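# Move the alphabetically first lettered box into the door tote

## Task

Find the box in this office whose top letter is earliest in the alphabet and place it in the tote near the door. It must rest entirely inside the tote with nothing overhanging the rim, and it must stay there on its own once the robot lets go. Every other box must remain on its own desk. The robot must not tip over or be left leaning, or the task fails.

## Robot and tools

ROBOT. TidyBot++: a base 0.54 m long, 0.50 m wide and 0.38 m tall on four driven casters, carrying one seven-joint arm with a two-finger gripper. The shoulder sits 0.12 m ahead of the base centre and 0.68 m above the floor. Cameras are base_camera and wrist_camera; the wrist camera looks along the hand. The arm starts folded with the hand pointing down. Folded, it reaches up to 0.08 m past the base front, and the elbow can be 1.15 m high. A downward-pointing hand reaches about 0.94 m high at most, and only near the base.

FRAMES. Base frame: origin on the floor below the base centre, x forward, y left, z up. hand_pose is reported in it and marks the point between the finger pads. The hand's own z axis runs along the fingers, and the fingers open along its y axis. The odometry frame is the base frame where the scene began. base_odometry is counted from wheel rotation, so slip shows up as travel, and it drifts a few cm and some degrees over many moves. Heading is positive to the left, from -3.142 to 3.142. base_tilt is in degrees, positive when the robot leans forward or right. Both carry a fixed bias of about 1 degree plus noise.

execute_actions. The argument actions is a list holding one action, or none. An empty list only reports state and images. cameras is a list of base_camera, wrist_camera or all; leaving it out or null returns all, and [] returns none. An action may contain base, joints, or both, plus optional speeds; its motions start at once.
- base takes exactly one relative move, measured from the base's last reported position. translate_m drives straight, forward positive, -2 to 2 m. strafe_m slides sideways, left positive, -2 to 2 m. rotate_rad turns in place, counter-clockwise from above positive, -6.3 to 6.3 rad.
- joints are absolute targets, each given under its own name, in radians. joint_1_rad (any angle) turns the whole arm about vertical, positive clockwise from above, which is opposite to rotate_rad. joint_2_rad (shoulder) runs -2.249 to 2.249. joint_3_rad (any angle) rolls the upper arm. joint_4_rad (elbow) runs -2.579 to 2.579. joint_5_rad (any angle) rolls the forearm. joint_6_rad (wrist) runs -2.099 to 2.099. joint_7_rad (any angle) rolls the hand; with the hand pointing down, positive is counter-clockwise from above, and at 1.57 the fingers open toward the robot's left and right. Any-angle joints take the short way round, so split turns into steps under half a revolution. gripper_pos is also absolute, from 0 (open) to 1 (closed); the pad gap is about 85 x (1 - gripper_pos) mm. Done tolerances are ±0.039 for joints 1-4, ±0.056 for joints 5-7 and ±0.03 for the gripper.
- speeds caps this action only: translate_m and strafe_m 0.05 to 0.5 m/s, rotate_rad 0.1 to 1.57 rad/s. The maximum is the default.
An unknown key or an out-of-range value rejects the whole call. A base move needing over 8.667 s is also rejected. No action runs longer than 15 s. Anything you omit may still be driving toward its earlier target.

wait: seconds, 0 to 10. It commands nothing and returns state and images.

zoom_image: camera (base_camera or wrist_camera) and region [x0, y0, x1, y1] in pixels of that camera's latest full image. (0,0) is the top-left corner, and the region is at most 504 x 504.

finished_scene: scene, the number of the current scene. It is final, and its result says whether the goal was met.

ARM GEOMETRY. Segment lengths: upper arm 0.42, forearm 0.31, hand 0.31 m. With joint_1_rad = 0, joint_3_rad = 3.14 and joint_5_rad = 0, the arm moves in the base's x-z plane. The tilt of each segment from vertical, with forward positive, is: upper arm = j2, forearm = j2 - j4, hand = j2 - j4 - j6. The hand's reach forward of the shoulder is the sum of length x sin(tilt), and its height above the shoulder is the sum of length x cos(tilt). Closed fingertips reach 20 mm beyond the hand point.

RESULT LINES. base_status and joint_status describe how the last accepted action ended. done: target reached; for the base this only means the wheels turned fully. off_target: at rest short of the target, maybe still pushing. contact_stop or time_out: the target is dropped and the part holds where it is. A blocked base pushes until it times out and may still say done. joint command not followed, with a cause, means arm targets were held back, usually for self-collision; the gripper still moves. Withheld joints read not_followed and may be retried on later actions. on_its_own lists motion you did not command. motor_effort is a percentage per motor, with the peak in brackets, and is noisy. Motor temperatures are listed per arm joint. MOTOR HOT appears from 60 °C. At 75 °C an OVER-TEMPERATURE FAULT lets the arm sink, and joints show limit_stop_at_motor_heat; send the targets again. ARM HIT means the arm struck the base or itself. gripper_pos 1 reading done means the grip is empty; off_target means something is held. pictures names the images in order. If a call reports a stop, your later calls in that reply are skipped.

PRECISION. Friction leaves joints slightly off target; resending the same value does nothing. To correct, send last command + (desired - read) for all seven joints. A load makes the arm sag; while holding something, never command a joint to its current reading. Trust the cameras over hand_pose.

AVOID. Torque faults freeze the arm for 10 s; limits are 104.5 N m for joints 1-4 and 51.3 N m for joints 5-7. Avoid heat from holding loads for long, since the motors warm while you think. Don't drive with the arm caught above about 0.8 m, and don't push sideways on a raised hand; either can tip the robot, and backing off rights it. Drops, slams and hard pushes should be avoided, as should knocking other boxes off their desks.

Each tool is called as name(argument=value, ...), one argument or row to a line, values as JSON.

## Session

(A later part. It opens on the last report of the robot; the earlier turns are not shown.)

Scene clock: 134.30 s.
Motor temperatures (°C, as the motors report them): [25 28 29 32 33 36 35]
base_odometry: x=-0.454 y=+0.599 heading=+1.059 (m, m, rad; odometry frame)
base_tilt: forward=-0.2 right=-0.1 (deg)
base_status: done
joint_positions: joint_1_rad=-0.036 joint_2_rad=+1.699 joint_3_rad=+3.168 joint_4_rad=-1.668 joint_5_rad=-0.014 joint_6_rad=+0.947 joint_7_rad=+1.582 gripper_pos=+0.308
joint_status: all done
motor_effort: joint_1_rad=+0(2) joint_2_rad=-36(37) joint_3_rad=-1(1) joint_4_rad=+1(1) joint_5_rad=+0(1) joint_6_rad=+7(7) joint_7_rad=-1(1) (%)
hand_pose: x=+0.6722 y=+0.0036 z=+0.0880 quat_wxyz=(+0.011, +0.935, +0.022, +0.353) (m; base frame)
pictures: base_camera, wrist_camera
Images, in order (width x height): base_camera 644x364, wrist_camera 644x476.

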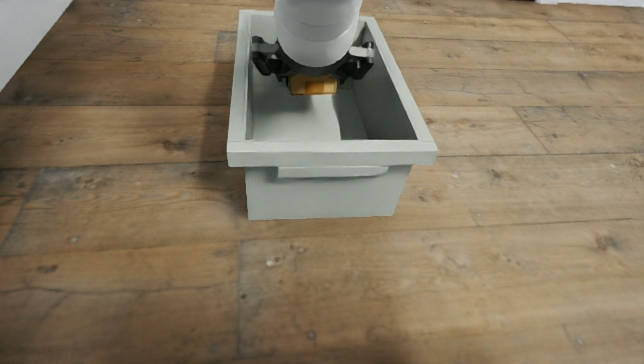

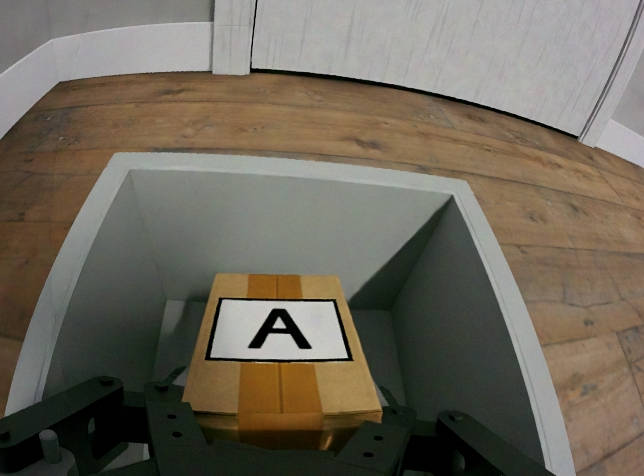

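Lower ~2.5 cm more.

execute_actions(
  actions=[
    {"joints":{"joint_2_rad":1.75}},
  ],
)

execute_actions(
  actions=[
    {"joints":{"gripper_pos":0.12}},
  ],
  cameras=[],
)

execute_actions(
  actions=[
    {"joints":{"joint_2_rad":1.4,"joint_4_rad":-1.95}},
  ],
)

Scene clock: 139.13 s.
Motor temperatures (°C, as the motors report them): [25 29 29 32 33 36 35]
base_odometry: x=-0.454 y=+0.599 heading=+1.059 (m, m, rad; odometry frame)
base_tilt: forward=-0.2 right=-0.2 (deg)
base_status: not commanded
joint_positions: joint_1_rad=-0.036 joint_2_rad=+1.749 joint_3_rad=+3.168 joint_4_rad=-1.665 joint_5_rad=-0.014 joint_6_rad=+0.946 joint_7_rad=+1.582 gripper_pos=+0.308
joint_status: all done
motor_effort: joint_1_rad=+0(0) joint_2_rad=-34(36) joint_3_rad=+0(0) joint_4_rad=+0(0) joint_5_rad=+0(0) joint_6_rad=+6(8) joint_7_rad=-1(1) (%)
hand_pose: x=+0.6431 y=+0.0025 z=+0.0612 quat_wxyz=(+0.012, +0.943, +0.023, +0.331) (m; base frame)
pictures: base_camera, wrist_camera
Images, in order (width x height): base_camera 644x364, wrist_camera 644x476.

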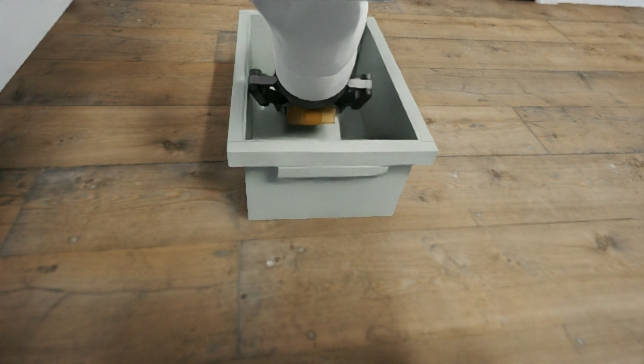

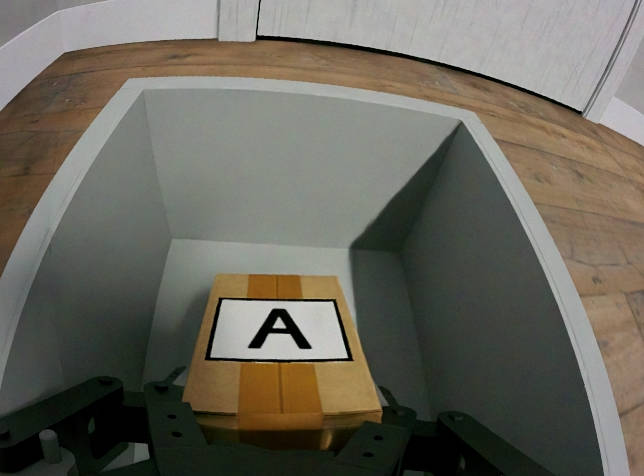

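Scene clock: 140.17 s.
Motor temperatures (°C, as the motors report them): [25 29 29 32 33 36 35]
base_odometry: x=-0.454 y=+0.599 heading=+1.059 (m, m, rad; odometry frame)
base_tilt: forward=-0.2 right=-0.1 (deg)
base_status: not commanded
joint_positions: joint_1_rad=-0.036 joint_2_rad=+1.749 joint_3_rad=+3.168 joint_4_rad=-1.665 joint_5_rad=-0.014 joint_6_rad=+0.946 joint_7_rad=+1.582 gripper_pos=+0.120
joint_status: all done
motor_effort: joint_1_rad=+0(1) joint_2_rad=-33(35) joint_3_rad=+0(0) joint_4_rad=+0(1) joint_5_rad=-1(0) joint_6_rad=+6(6) joint_7_rad=-1(1) (%)
hand_pose: x=+0.6431 y=+0.0025 z=+0.0612 quat_wxyz=(+0.012, +0.943, +0.023, +0.331) (m; base frame)
pictures: none
No camera images: the call's "cameras" was empty. Leave "cameras" out to get every camera's image.

Scene clock: 141.67 s.
Motor temperatures (°C, as the motors report them): [25 29 29 32 33 36 35]
base_odometry: x=-0.454 y=+0.599 heading=+1.059 (m, m, rad; odometry frame)
base_tilt: forward=-0.2 right=-0.1 (deg)
base_status: not commanded
joint_positions: joint_1_rad=-0.036 joint_2_rad=+1.404 joint_3_rad=+3.168 joint_4_rad=-1.932 joint_5_rad=-0.014 joint_6_rad=+0.946 joint_7_rad=+1.582 gripper_pos=+0.120
joint_status: all done
motor_effort: joint_1_rad=+0(0) joint_2_rad=-35(36) joint_3_rad=+0(0) joint_4_rad=+1(0) joint_5_rad=+0(1) joint_6_rad=+7(7) joint_7_rad=+0(1) (%)
hand_pose: x=+0.6856 y=+0.0031 z=+0.2155 quat_wxyz=(+0.012, +0.930, +0.019, +0.367) (m; base frame)
pictures: base_camera, wrist_camera
Images, in order (width x height): base_camera 644x364, wrist_camera 644x476.

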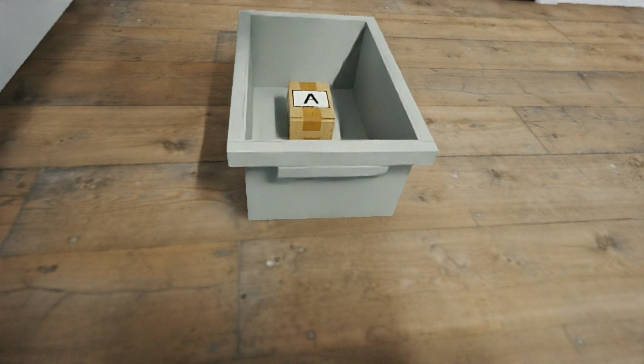

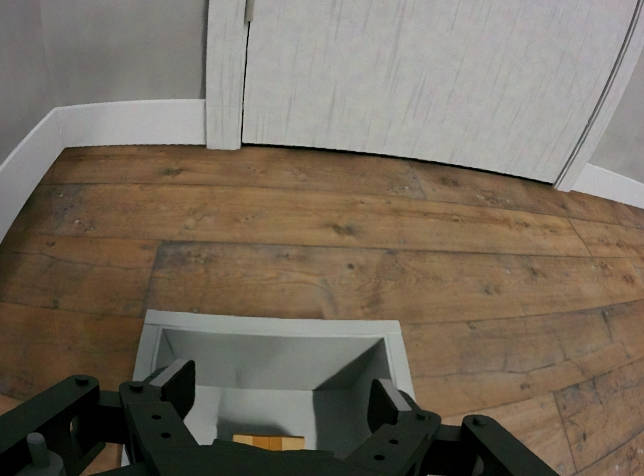

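finished_scene(
  scene=1,
)

The scene is finished: the task was done.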